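# Seat the loose gear on the gearbox's empty pin

## Task

Place the loose gear on the gearbox's free pin so that it meshes with both the central gear and the outer toothed ring and rests level and as low as the two gears already installed. It must never drop more than about a finger's width, and never from a height above the tops of the gear pins. Once it is over its pin, open the fingers only after the pin has gone into the gear's bore and the gear's teeth line up with the ring's teeth. Then, with the gripper empty, withdraw so that it ends at least 11 cm from the gears.

## Robot and tools

Robot: a single six-joint arm (a Trossen wxai follower) with a parallel two-finger gripper. The joints, from base outward, are waist, shoulder, elbow, wrist pitch, wrist yaw and wrist roll. Their ranges in rad: waist -3.054 to 3.054, shoulder 0 to 3.142, elbow 0 to 2.356, wrist pitch -1.571 to 1.571, wrist yaw -1.571 to 1.571, wrist roll -3.142 to 3.142. The fingers extend along the gripper's +x axis and close along its y axis. The reported end_effector_position is the point midway between the finger pads, roughly 3 to 4 cm behind the tips.

Scene frame: origin on the table surface directly beneath the arm base. +z is up, +x points forward from the base, and +y is to the left when facing along +x. Positions are in metres. Orientations are quaternions written w first (qw, qx, qy, qz). The base may be slightly tilted relative to the table. The printed hand position can be a little off, especially at long reach.

A command row always has 8 numbers in this order: x, y, z, qw, qx, qy, qz, opening. The first seven form an absolute target pose of the gripper in the scene frame, not an offset. Opening runs from -1 to 1: +1 is fully open (0.088 m); empty fingers touch at about -0.80, and anything lower does not close them further. Going from fully open to closed takes at least about 0.5 s. Repeat the quaternion you want in every row; do not copy a drifted quaternion from a result.

Tools:
- execute_actions(actions, pictures): actions holds at most one item. An empty list just returns the current state. An item with "rows" (1 to 15 rows) and optional "steps" (up to 15, default 15) runs one step of 1/30 s per row, repeating the last row if steps outnumber rows. An item with only "steps" (up to 300) is a wait counted from the previous result. A rejected call sends nothing. A target is rejected if it lies more than 0.6 m from the last reported position along any gripper axis. pictures (true/false) chooses whether camera images come back; by default they do.
- move(target, speed): target is one 8-number row as above, an absolute pose. The gripper travels a straight path toward it lasting 0.5 to 10 s (longer paths are cut off at 10 s). speed is the path's top speed in m/s, 0.002 to 0.5, default 0.25; rotation is limited to twice that in rad/s. The opening is applied when the move starts. The path ignores obstacles, the real gripper lags and may overshoot the speed, and faster motion or targets placed deeper past a contact push harder. The result adds a "move:" line: done means it settled near target; off_target, moving, held or fault describe other endings, and the distance from target is given. limits=paced means the pose was clipped; limits=held means some steps were blocked by a check (after which the arm may suddenly move fast).
- wait(seconds): 0 to 10 s of simulation with no new command.
- zoom_image(camera, region): enlarges [x0, y0, x1, y1] pixels (max 504 by 504) of the latest image from cam_head_left, cam_head_right, cam_high, cam_low or cam_wrist. Each camera image is 504x504, origin top-left.
- show_instructions(): shows the scene's reference images.
- read_manual(section): licence texts only.
- finished_scene(scene): ends and grades the current scene; pass its number. Irreversible; the goal must be met and remain met.

Control behaviour: each step the commanded pose is clipped to within 70 mm and 16 degrees of the measured pose, then damped inverse kinematics drives the joints, favouring position over orientation. After an action ends the arm continues only to the last clipped pose, so long moves may need several calls; check the reported pose and send the remainder. Joint friction can leave the gripper short or slightly tilted, and very small moves may not happen; verify and correct orientation after moves. The simulation keeps running while you think, and fingers that are still moving continue.

Result lines: the state line gives gripper position, quaternion and linear/angular velocities. Joint positions and Joint velocities list the six joints then the finger-pad gap in m. grip_measured is the current opening on the command scale; to hold something, command clearly below it (lower squeezes harder, up to about 34 N per pad). Readings may be off by about 1 mm consistently. "Hand target" is the pose the controller is currently driving toward. "pose unreachable" and HELD mark steps changed or blocked by the clearance check (the mounting block counts as arm). Joint torques are noisy, offset drive outputs.

Hazards: contact torque at a joint's load limit (N m: waist 18.2, shoulder 22.5, elbow 22.4, wrist pitch 5.92, wrist yaw 5.9, wrist roll 5.54, including held weight) causes a TORQUE FAULT: a 10 s stop with the rest of the call skipped. Holding loads heats motors; MOTOR HOT appears from 50 °C, and at 95 °C an OVER-TEMPERATURE FAULT holds the arm, possibly cutting power so it falls limp. Avoid drops, slips, slams, hard impacts and strong pushes, and never knock anything off the table. Loose objects may occasionally be nudged by an outside disturbance. Lower the gear slowly, align its teeth with the ring before releasing, and release only once the pin is in the bore.

Each tool is called after ">>>" in YAML: its name, and indented under it one key for each argument.

Reference images:

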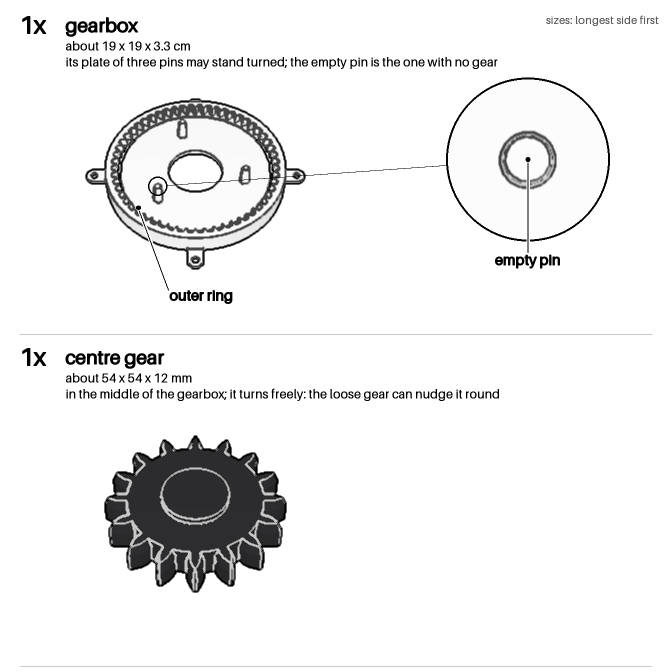

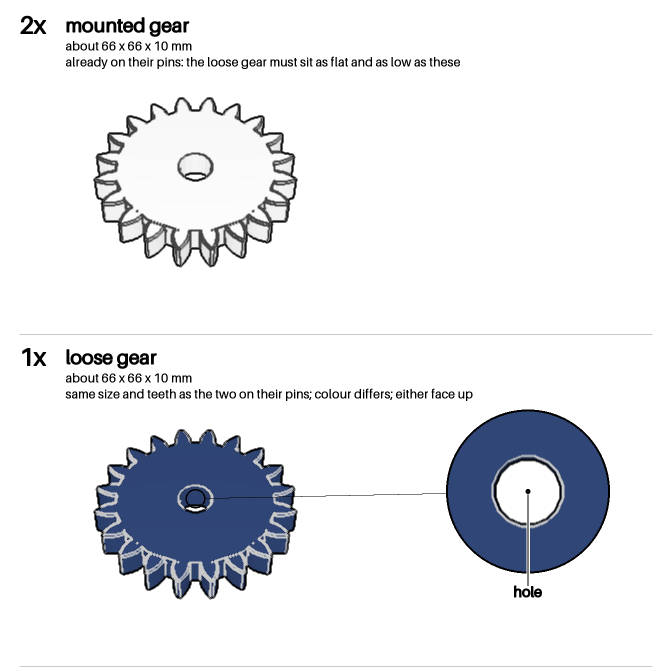

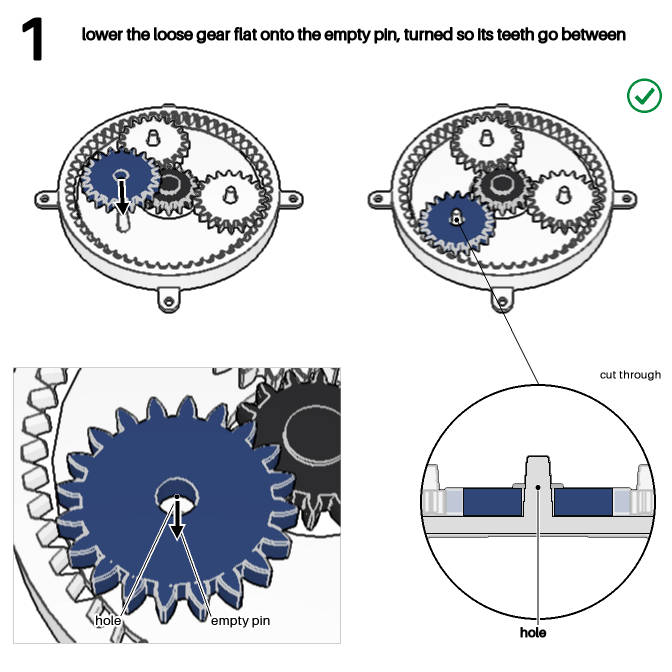

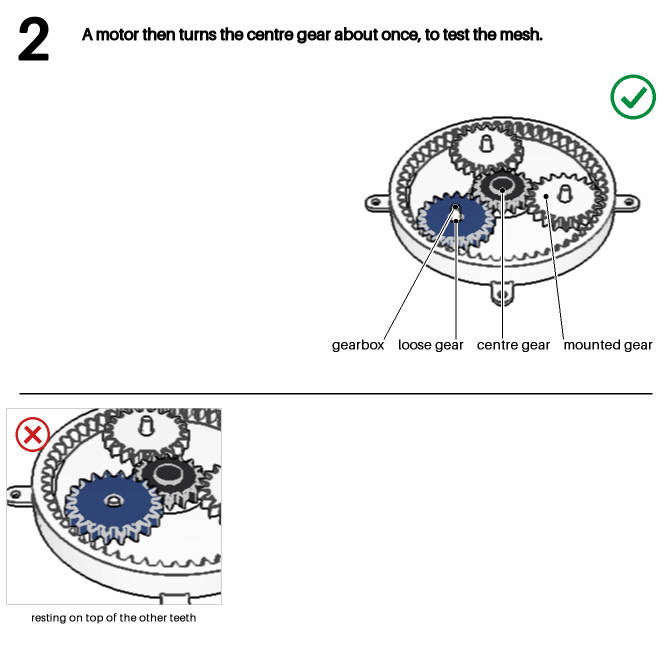

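## Session

>>> execute_actions:
  actions: []

Scene clock: 0.00 s of 4147.00 s.
end_effector_position=(+0.3103, +0.2511, +0.2744) grip_measured=+0.827 end_effector_quat_wxyz=(+0.919, -0.393, -0.024, +0.028) end_effector_velocity=(+0.001, +0.000, -0.000) end_effector_angular_velocity=(-0.008, +0.001, +0.005)
Joint positions: [0.017 0.858 0.663 0.24  0.01  0.015 0.08 ]
Joint velocities: [-0.002  0.002 -0.002  0.007 -0.007 -0.007 -0.   ]
Joint torques (N m, as the arm reports them, + toward a larger angle): no reading
Motor temperatures (°C, as the motors report them): [26 25 23 24 25 23]
Heat: hottest waist 26 °C (+0.0 °C/min).
Hand target: +0.310, +0.251, +0.274; +0.919, -0.393, -0.024, +0.028

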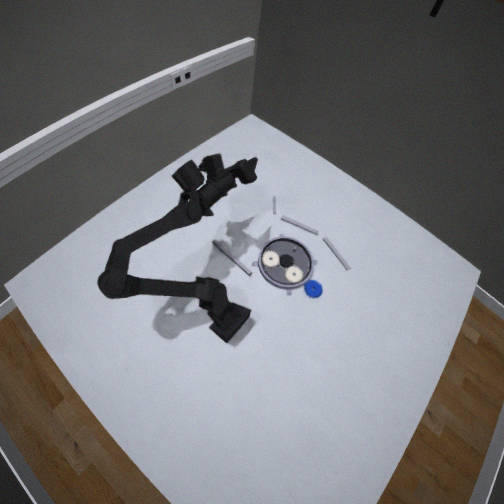

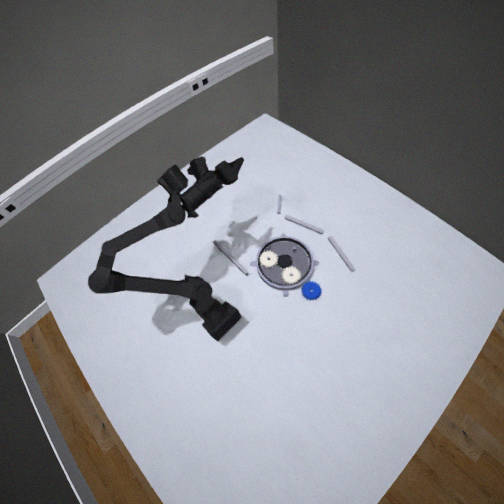

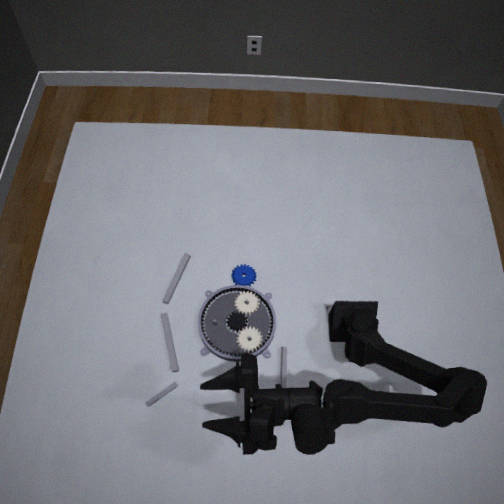

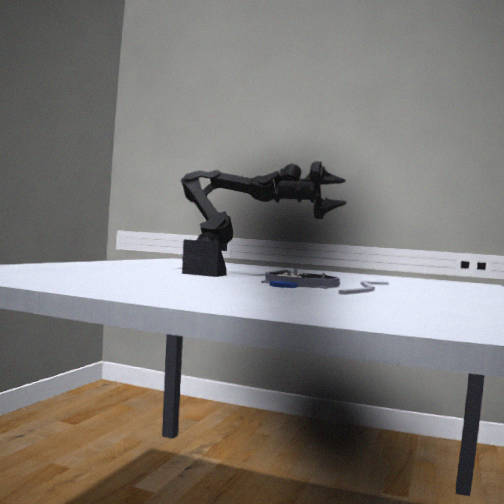

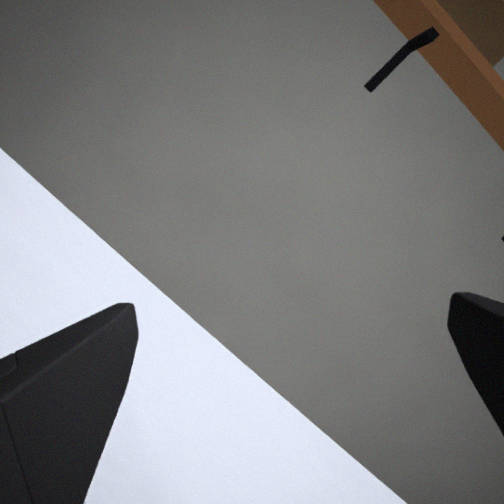

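>>> move:
  target: [0.28, -0.12, 0.22, 0.7071, 0, 0.7071, 0, 1]

Scene clock: 5.40 s of 4147.00 s.
end_effector_position=(+0.2773, -0.1189, +0.2170) grip_measured=+0.990 end_effector_quat_wxyz=(+0.714, -0.016, +0.700, -0.002) end_effector_velocity=(-0.000, +0.003, -0.001) end_effector_angular_velocity=(+0.020, +0.006, -0.001)
Joint positions: [-0.858  2.44   1.791 -1.57  -0.507 -1.011  0.088]
Joint velocities: [ 0.002  0.007  0.007 -0.022 -0.007 -0.007 -0.   ]
Joint torques (N m, as the arm reports them, + toward a larger angle): [-5.67 -4.28  7.67  0.11  0.09  0.09]
Motor temperatures (°C, as the motors report them): [26 25 23 24 25 23]
Heat: hottest waist 26 °C (+0.0 °C/min).
Hand target: +0.277, -0.122, +0.218; +0.713, -0.014, +0.701, -0.005
Off the commanded pose: 0.004 m, 2 deg.
joint sent to its limit — the command would take joint 4 (wrist pitch) past its lower limit, so that joint was sent only as far as its limit.
move: done

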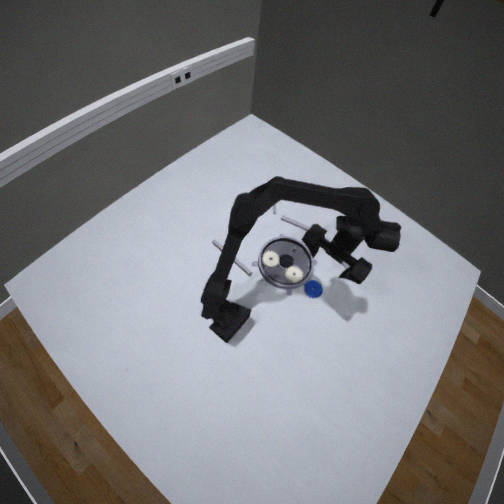

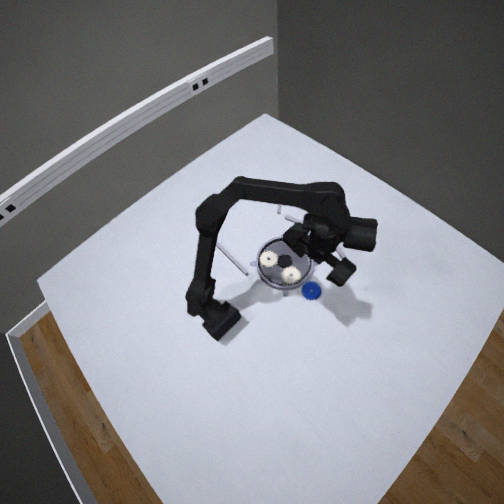

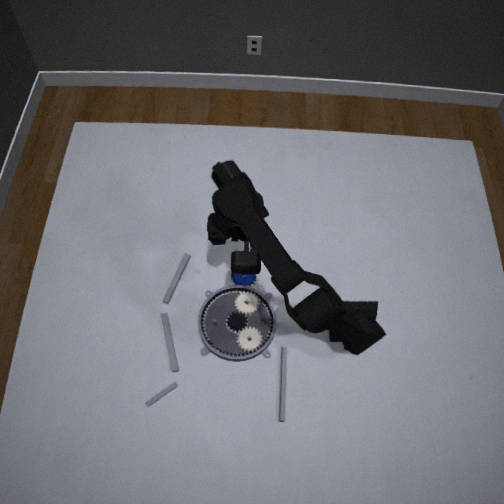

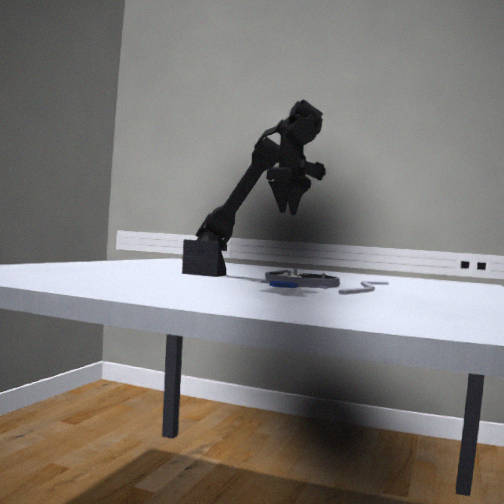

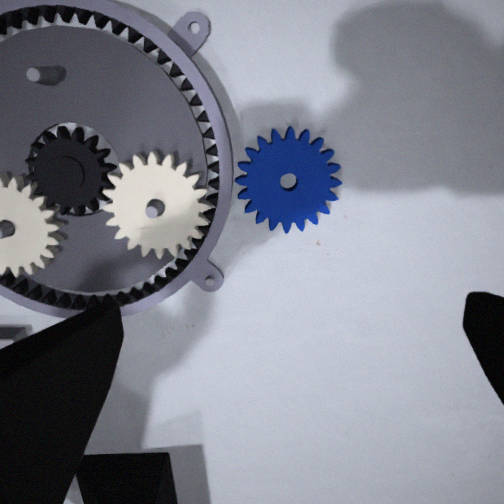

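>>> move:
  target: [0.28, -0.12, 0.09, 0.7071, 0, 0.7071, 0, 1]

Scene clock: 8.70 s of 4147.00 s.
end_effector_position=(+0.2824, -0.1199, +0.0932) grip_measured=+0.990 end_effector_quat_wxyz=(+0.708, -0.006, +0.706, +0.000) end_effector_velocity=(-0.002, +0.002, -0.003) end_effector_angular_velocity=(+0.009, +0.000, -0.010)
Joint positions: [-0.678  2.44   1.379 -1.093 -0.608 -0.841  0.088]
Joint velocities: [ 0.002 -0.002 -0.017  0.007 -0.007  0.007  0.   ]
Joint torques (N m, as the arm reports them, + toward a larger angle): [-5.47 -4.7   4.96  0.48 -0.12  0.12]
Motor temperatures (°C, as the motors report them): [27 26 24 24 25 23]
Heat: hottest waist 27 °C (+6.9 °C/min).
Hand target: +0.281, -0.120, +0.090; +0.707, -0.000, +0.707, -0.000
Off the commanded pose: 0.004 m, 1 deg.
move: done

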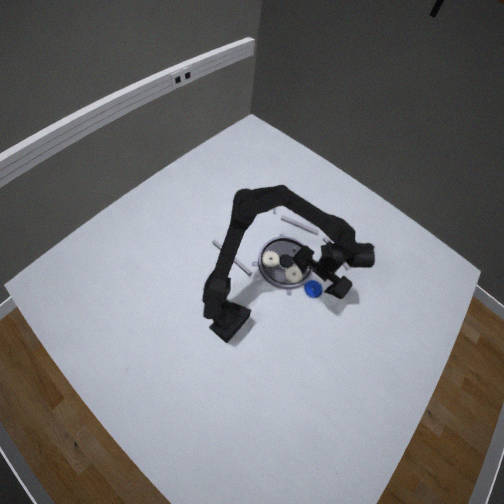

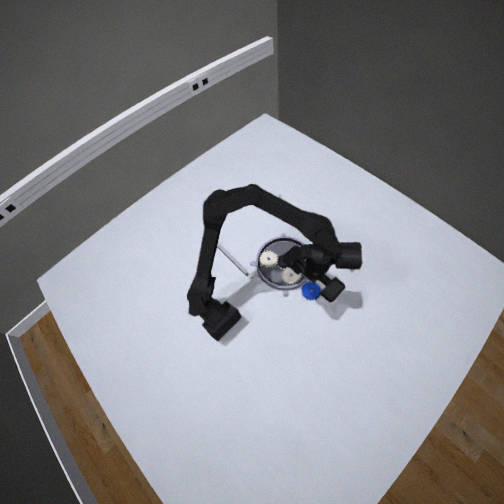

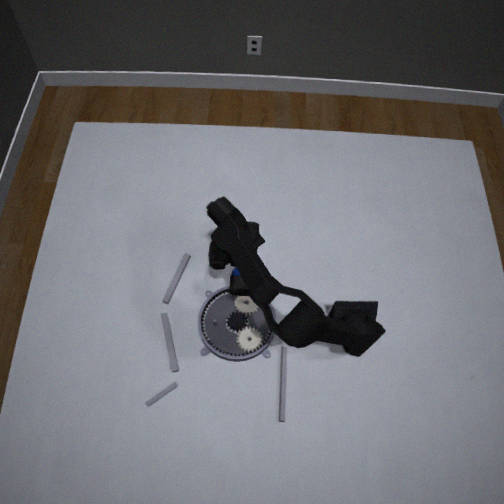

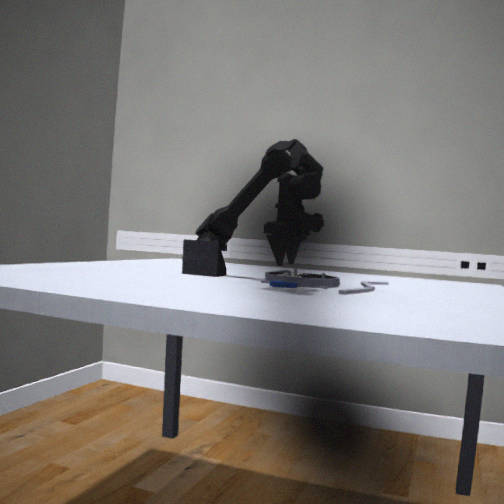

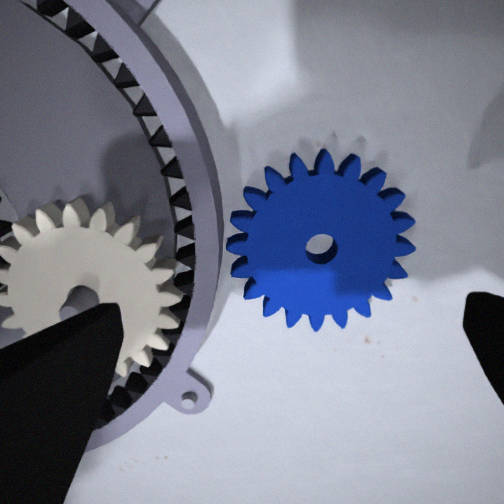

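>>> move:
  target: [0.284, -0.129, 0.09, 0.5, 0.5, 0.5, -0.5, 1]

>>> move:
  target: [0.284, -0.129, 0.042, 0.5, 0.5, 0.5, -0.5, 1]
  speed: 0.1

Scene clock: 14.53 s of 4147.00 s.
end_effector_position=(+0.2830, -0.1262, +0.0888) grip_measured=+0.990 end_effector_quat_wxyz=(+0.501, +0.497, +0.503, -0.498) end_effector_velocity=(+0.002, +0.003, +0.002) end_effector_angular_velocity=(+0.016, -0.017, -0.010)
Joint positions: [-0.68   2.474  1.4   -1.095 -0.609  0.72   0.088]
Joint velocities: [-0.002 -0.002  0.002 -0.007 -0.022  0.007 -0.   ]
Joint torques (N m, as the arm reports them, + toward a larger angle): [-6.   -4.58  7.26  0.15  0.09  0.1 ]
Motor temperatures (°C, as the motors report them): [28 26 24 24 25 24]
Heat: hottest waist 28 °C (+8.3 °C/min).
Hand target: +0.284, -0.129, +0.090; +0.500, +0.500, +0.500, -0.500
Off the commanded pose: 0.003 m, 1 deg.
move: done

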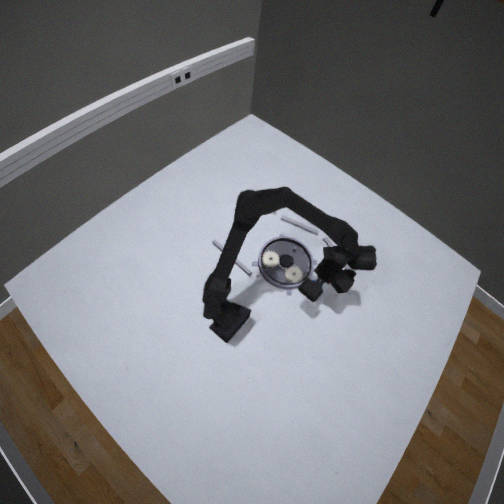

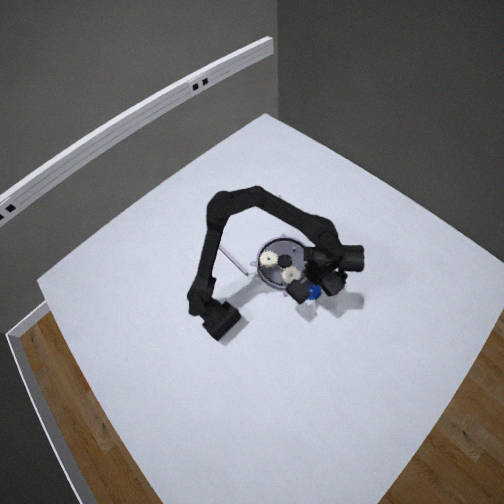

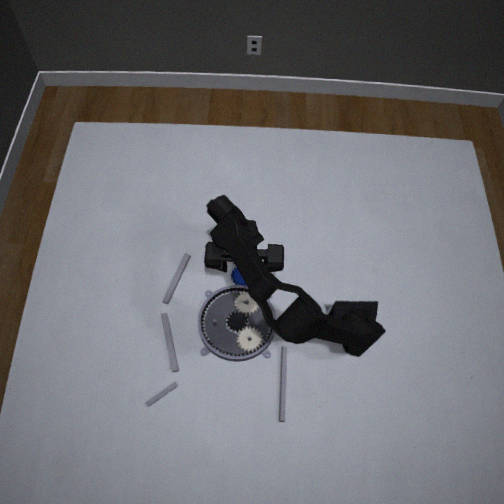

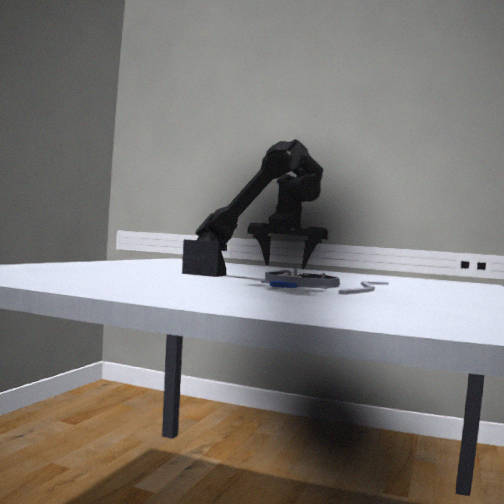

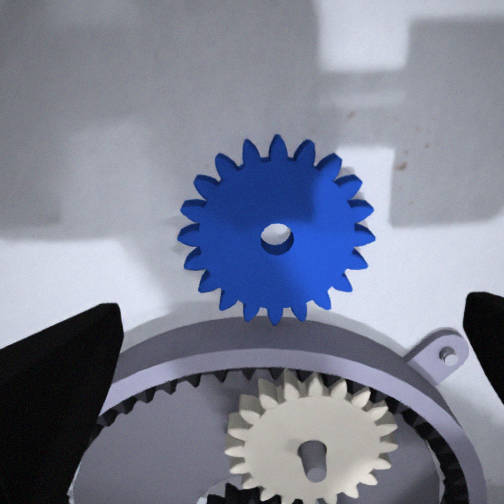

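Scene clock: 15.43 s of 4147.00 s.
end_effector_position=(+0.2868, -0.1289, +0.0455) grip_measured=+0.990 end_effector_quat_wxyz=(+0.506, +0.496, +0.499, -0.498) end_effector_velocity=(+0.003, +0.000, -0.000) end_effector_angular_velocity=(+0.007, -0.027, +0.016)
Joint positions: [-0.605  2.511  1.305 -0.902 -0.648  0.806  0.088]
Joint velocities: [-0.002 -0.002 -0.007  0.022 -0.022 -0.007  0.   ]
Joint torques (N m, as the arm reports them, + toward a larger angle): [-5.65 -4.65  4.59  0.46 -0.05  0.11]
Motor temperatures (°C, as the motors report them): [28 26 24 24 25 24]
Heat: hottest waist 28 °C (+7.8 °C/min).
Hand target: +0.284, -0.129, +0.042; +0.500, +0.500, +0.500, -0.500
Off the commanded pose: 0.004 m, 1 deg.
move: done

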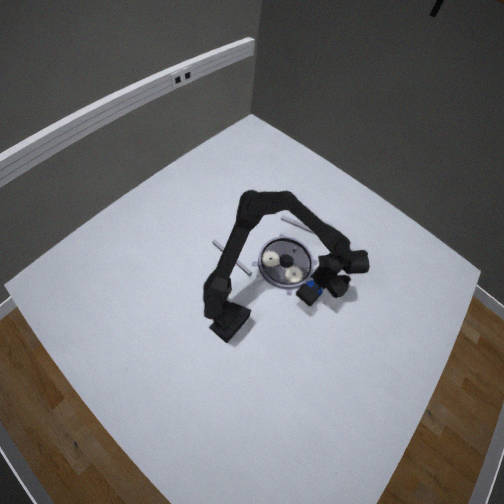

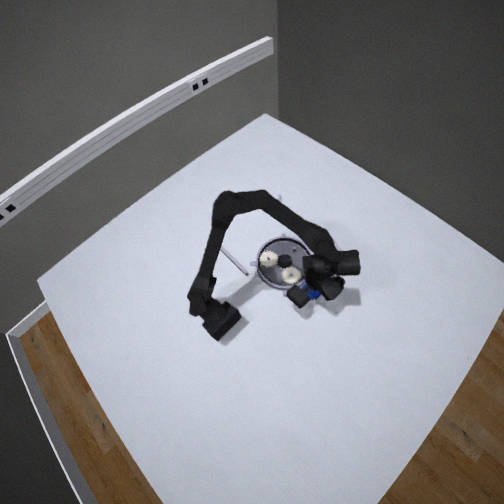

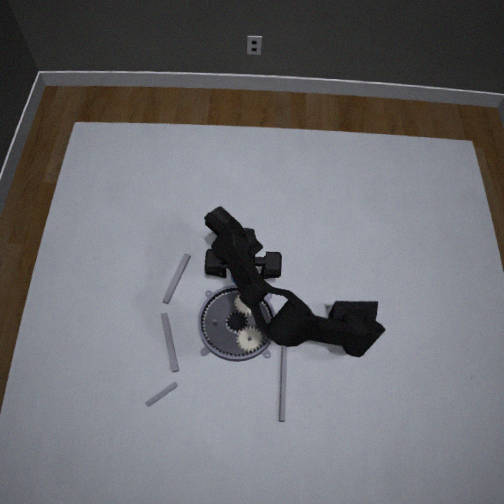

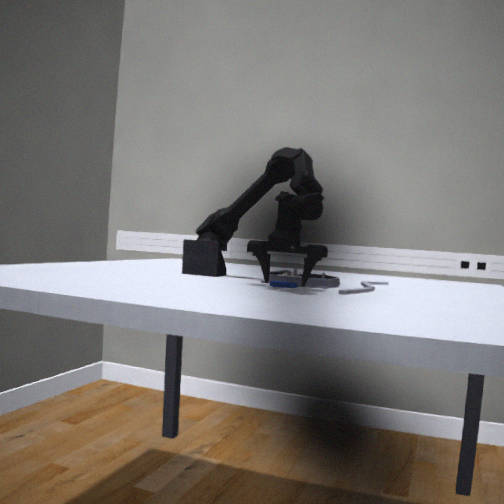

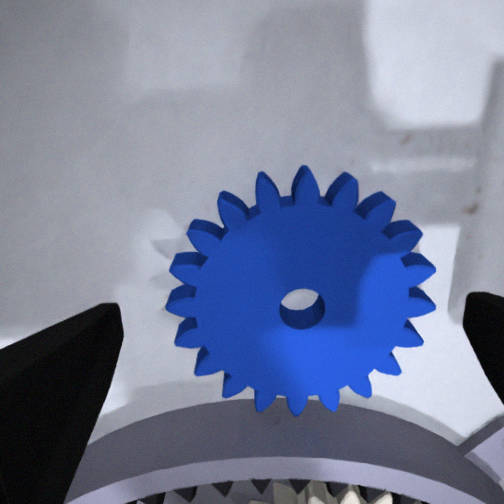

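Slightly lower, then close.

>>> move:
  target: [0.284, -0.129, 0.037, 0.5, 0.5, 0.5, -0.5, 1]
  speed: 0.05

>>> move:
  target: [0.284, -0.129, 0.037, 0.5, 0.5, 0.5, -0.5, 0.0]
  speed: 0.05

Scene clock: 17.03 s of 4147.00 s.
end_effector_position=(+0.2869, -0.1287, +0.0411) grip_measured=+0.990 end_effector_quat_wxyz=(+0.506, +0.496, +0.499, -0.498) end_effector_velocity=(-0.002, +0.001, -0.001) end_effector_angular_velocity=(+0.012, +0.000, -0.016)
Joint positions: [-0.596  2.514  1.295 -0.882 -0.653  0.815  0.088]
Joint velocities: [-0.002  0.002 -0.002 -0.007 -0.007  0.007 -0.   ]
Joint torques (N m, as the arm reports them, + toward a larger angle): [-5.59 -4.48  4.41  0.54 -0.06  0.13]
Motor temperatures (°C, as the motors report them): [28 27 24 24 25 24]
Heat: hottest waist 28 °C (+7.0 °C/min).
Hand target: +0.284, -0.129, +0.037; +0.500, +0.500, +0.500, -0.500
Off the commanded pose: 0.005 m, 1 deg.
move: done

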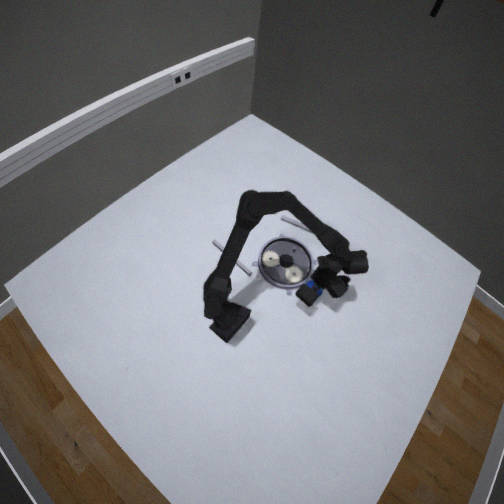

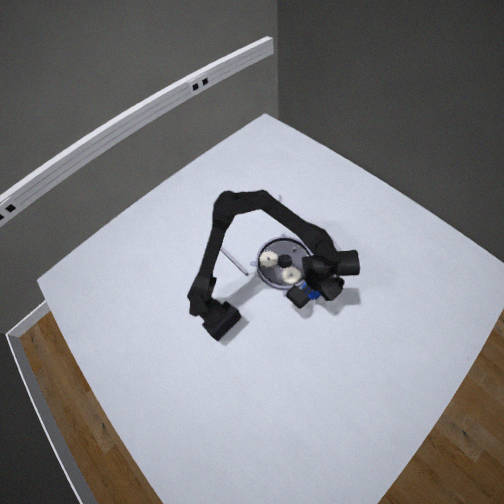

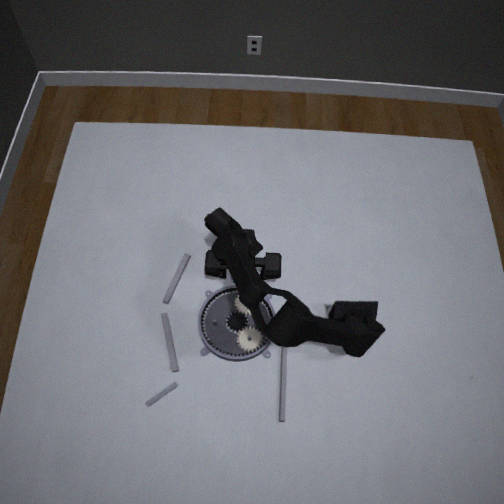

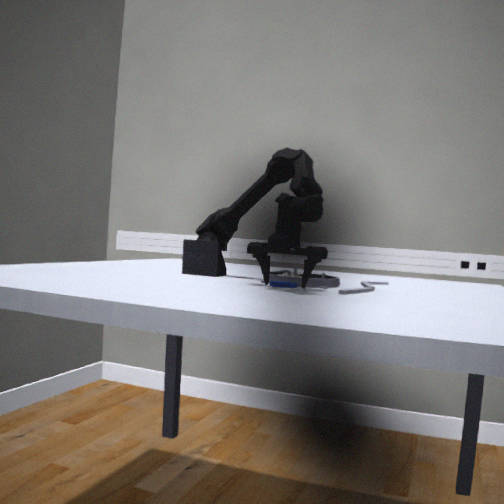

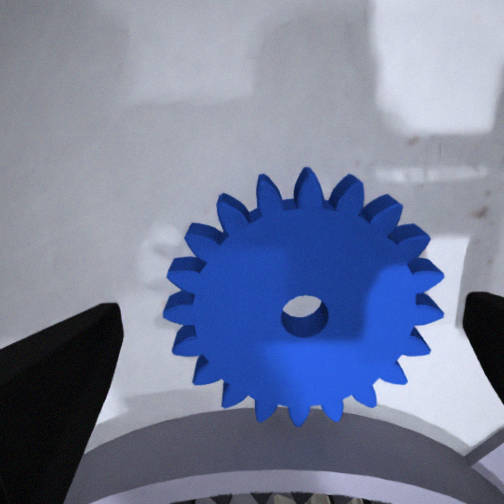

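Scene clock: 17.73 s of 4147.00 s.
end_effector_position=(+0.2874, -0.1286, +0.0410) grip_measured=+0.515 end_effector_quat_wxyz=(+0.507, +0.497, +0.499, -0.497) end_effector_velocity=(-0.004, +0.001, -0.000) end_effector_angular_velocity=(+0.001, +0.010, -0.017)
Joint positions: [-0.596  2.514  1.295 -0.881 -0.656  0.817  0.064]
Joint velocities: [-0.002 -0.002 -0.007 -0.007  0.007  0.007 -0.   ]
Joint torques (N m, as the arm reports them, + toward a larger angle): [-5.61 -4.49  4.4   0.47  0.03  0.1 ]
Motor temperatures (°C, as the motors report them): [28 27 24 24 25 24]
Heat: hottest waist 28 °C (+6.8 °C/min).
Hand target: +0.284, -0.129, +0.037; +0.500, +0.500, +0.500, -0.500
Off the commanded pose: 0.005 m, 1 deg.
move: done

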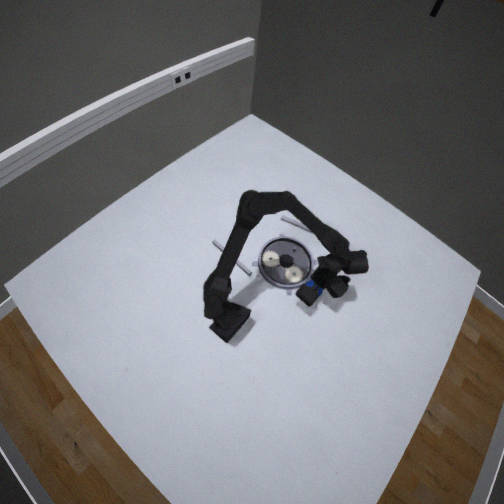

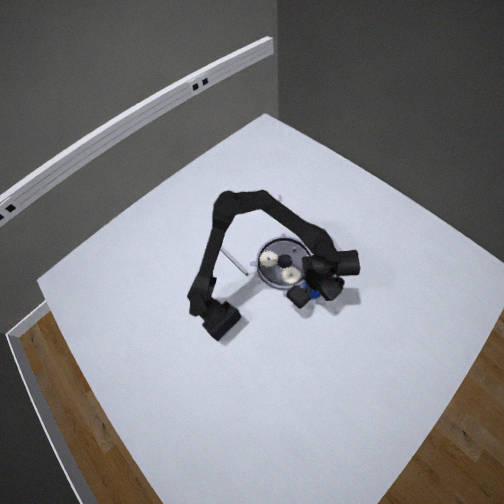

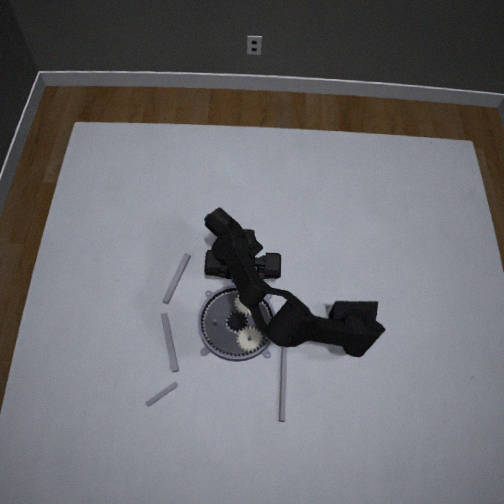

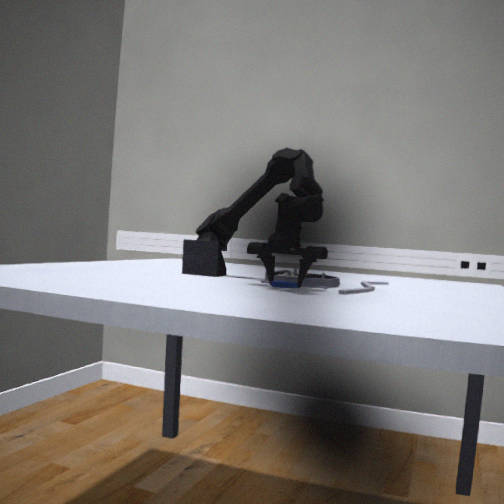

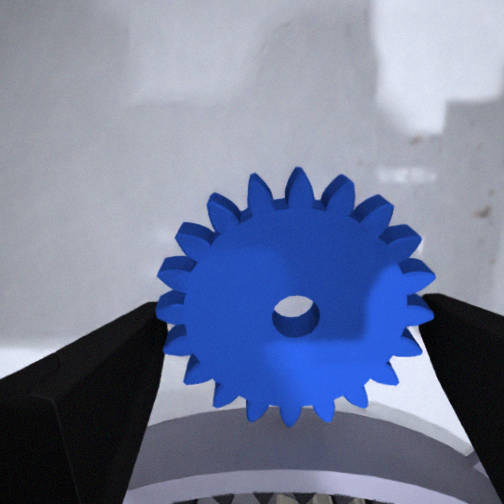

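>>> move:
  target: [0.284, -0.129, 0.11, 0.5, 0.5, 0.5, -0.5, 0.0]
  speed: 0.1

>>> move:
  target: [0.345, 0.025, 0.11, 0.7071, 0, 0.7071, 0, 0.0]
  speed: 0.15

Scene clock: 20.57 s of 4147.00 s.
end_effector_position=(+0.2810, -0.1282, +0.1036) grip_measured=+0.514 end_effector_quat_wxyz=(+0.491, +0.503, +0.504, -0.502) end_effector_velocity=(+0.001, +0.003, +0.004) end_effector_angular_velocity=(+0.009, -0.003, -0.013)
Joint positions: [-0.711  2.484  1.454 -1.175 -0.594  0.698  0.064]
Joint velocities: [-0.002 -0.002  0.012 -0.022 -0.007  0.007 -0.   ]
Joint torques (N m, as the arm reports them, + toward a larger angle): [-6.05 -6.32  7.46  0.04  0.17 -0.1 ]
Motor temperatures (°C, as the motors report them): [29 27 24 24 25 24]
Heat: hottest waist 29 °C (+8.8 °C/min).
Hand target: +0.284, -0.129, +0.110; +0.500, +0.500, +0.500, -0.500
Off the commanded pose: 0.007 m, 1 deg.
move: done

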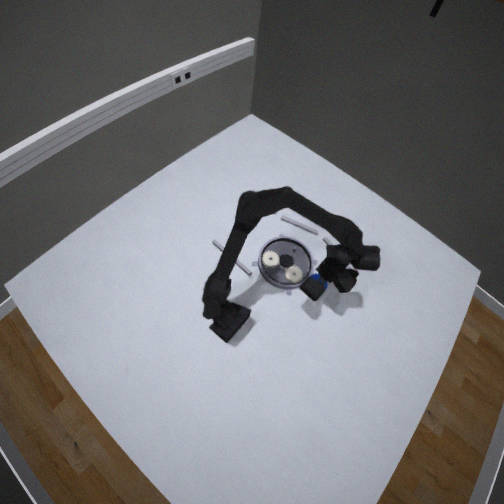

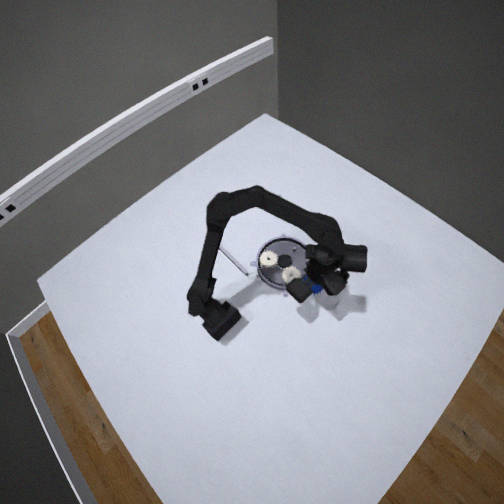

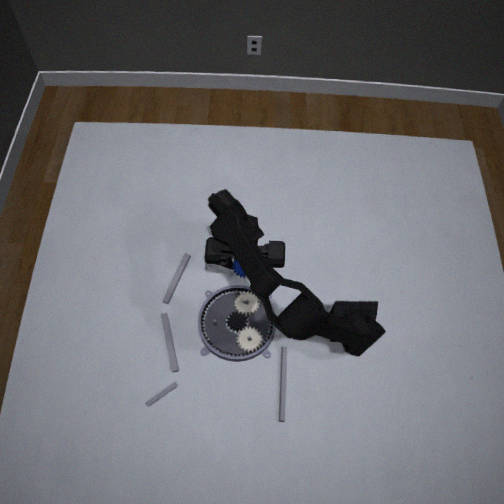

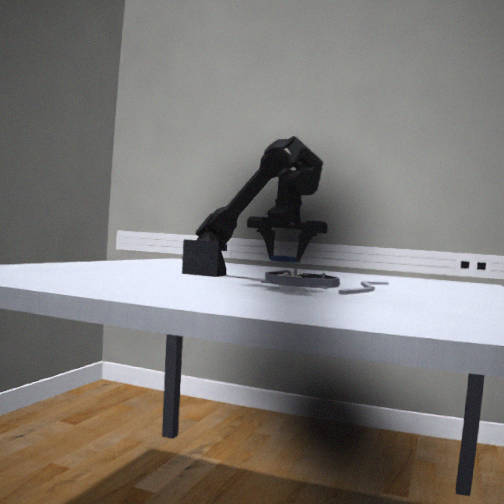

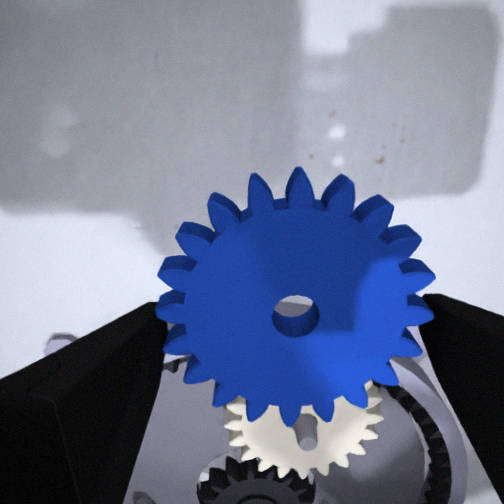

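Scene clock: 26.20 s of 4147.00 s.
end_effector_position=(+0.3432, +0.0217, +0.1055) grip_measured=+0.515 end_effector_quat_wxyz=(+0.702, +0.007, +0.712, -0.006) end_effector_velocity=(-0.003, +0.004, -0.000) end_effector_angular_velocity=(+0.029, +0.005, +0.002)
Joint positions: [-0.384  2.189  1.481 -1.261 -0.748 -0.495  0.064]
Joint velocities: [-0.002  0.002 -0.002 -0.022 -0.022 -0.022  0.   ]
Joint torques (N m, as the arm reports them, + toward a larger angle): [-6.7  -5.56  6.88  0.05 -0.06 -0.1 ]
Motor temperatures (°C, as the motors report them): [30 28 24 24 25 24]
Heat: hottest waist 30 °C (+9.2 °C/min).
Hand target: +0.346, +0.025, +0.110; +0.708, -0.000, +0.707, -0.001
Off the commanded pose: 0.006 m, 1 deg.
move: done

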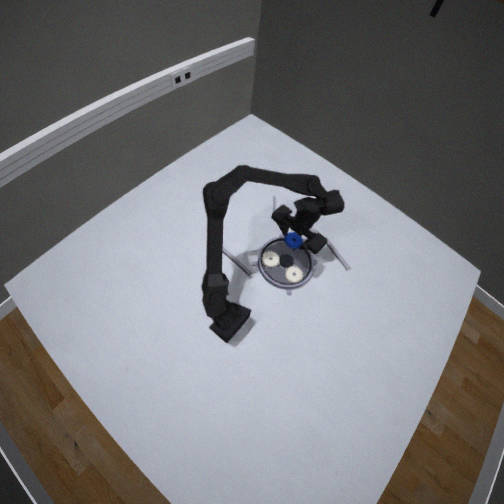

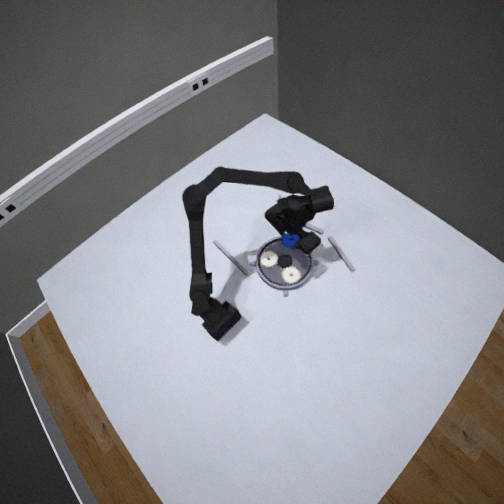

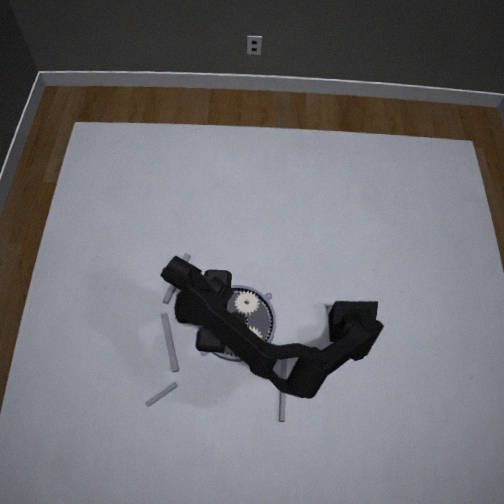

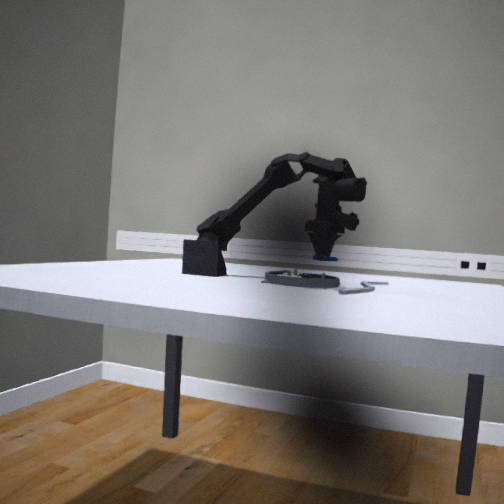

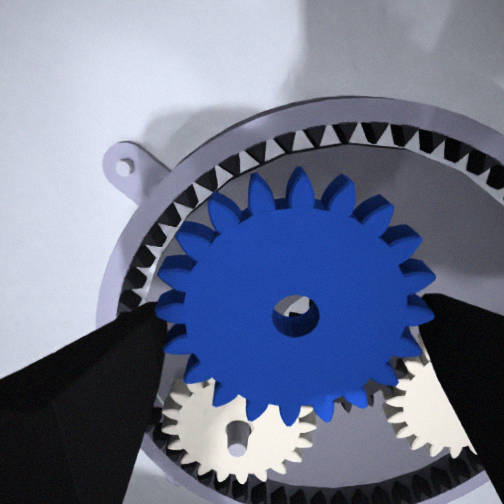

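>>> move:
  target: [0.345, 0.025, 0.075, 0.7071, 0, 0.7071, 0, 0.0]
  speed: 0.05

>>> zoom_image:
  camera: "cam_wrist"
  region: [130, 100, 504, 474]

Scene clock: 28.73 s of 4147.00 s.
end_effector_position=(+0.3457, +0.0230, +0.0737) grip_measured=+0.516 end_effector_quat_wxyz=(+0.705, +0.000, +0.709, -0.000) end_effector_velocity=(-0.001, +0.002, -0.001) end_effector_angular_velocity=(+0.006, -0.003, +0.011)
Joint positions: [-0.319  2.187  1.393 -1.108 -0.771 -0.423  0.064]
Joint velocities: [ 0.002 -0.007 -0.012  0.007 -0.007 -0.007 -0.002]
Joint torques (N m, as the arm reports them, + toward a larger angle): [-6.6  -5.6   4.41  0.43 -0.08  0.11]
Motor temperatures (°C, as the motors report them): [30 29 24 24 25 24]
Heat: hottest waist 30 °C (+8.4 °C/min).
Hand target: +0.345, +0.025, +0.075; +0.707, -0.000, +0.707, -0.000
Off the commanded pose: 0.002 m, 0 deg.
move: done

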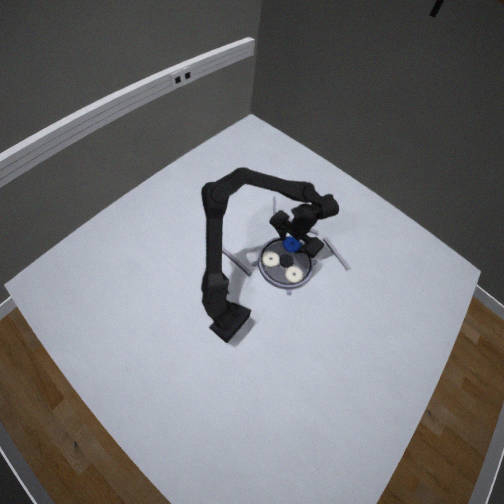

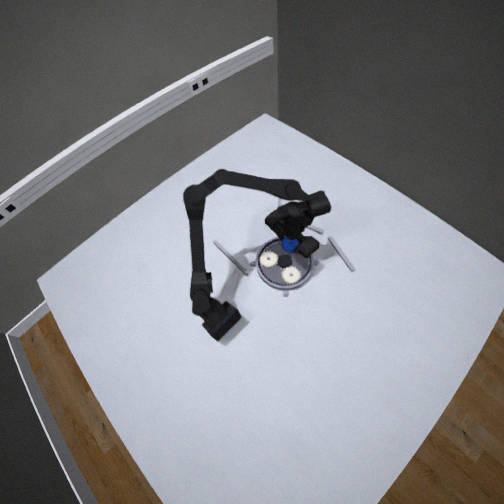

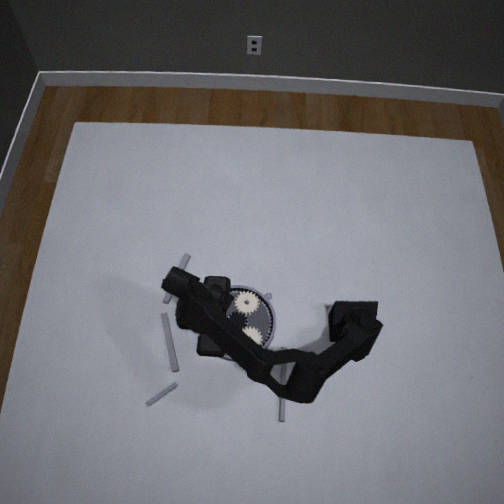

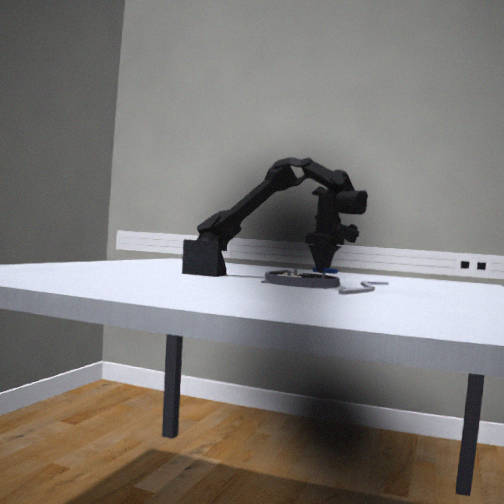

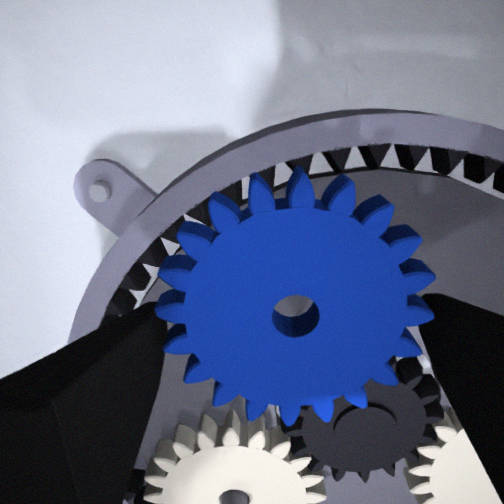

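Region (130, 100, 504, 474) of cam_wrist's 504x504 image, scaled by 1.348, with more detail than that image has.

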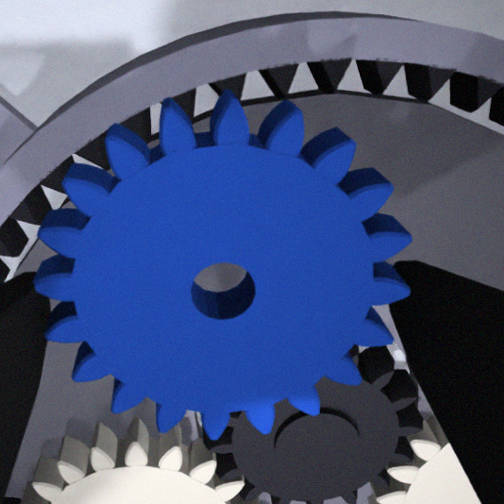

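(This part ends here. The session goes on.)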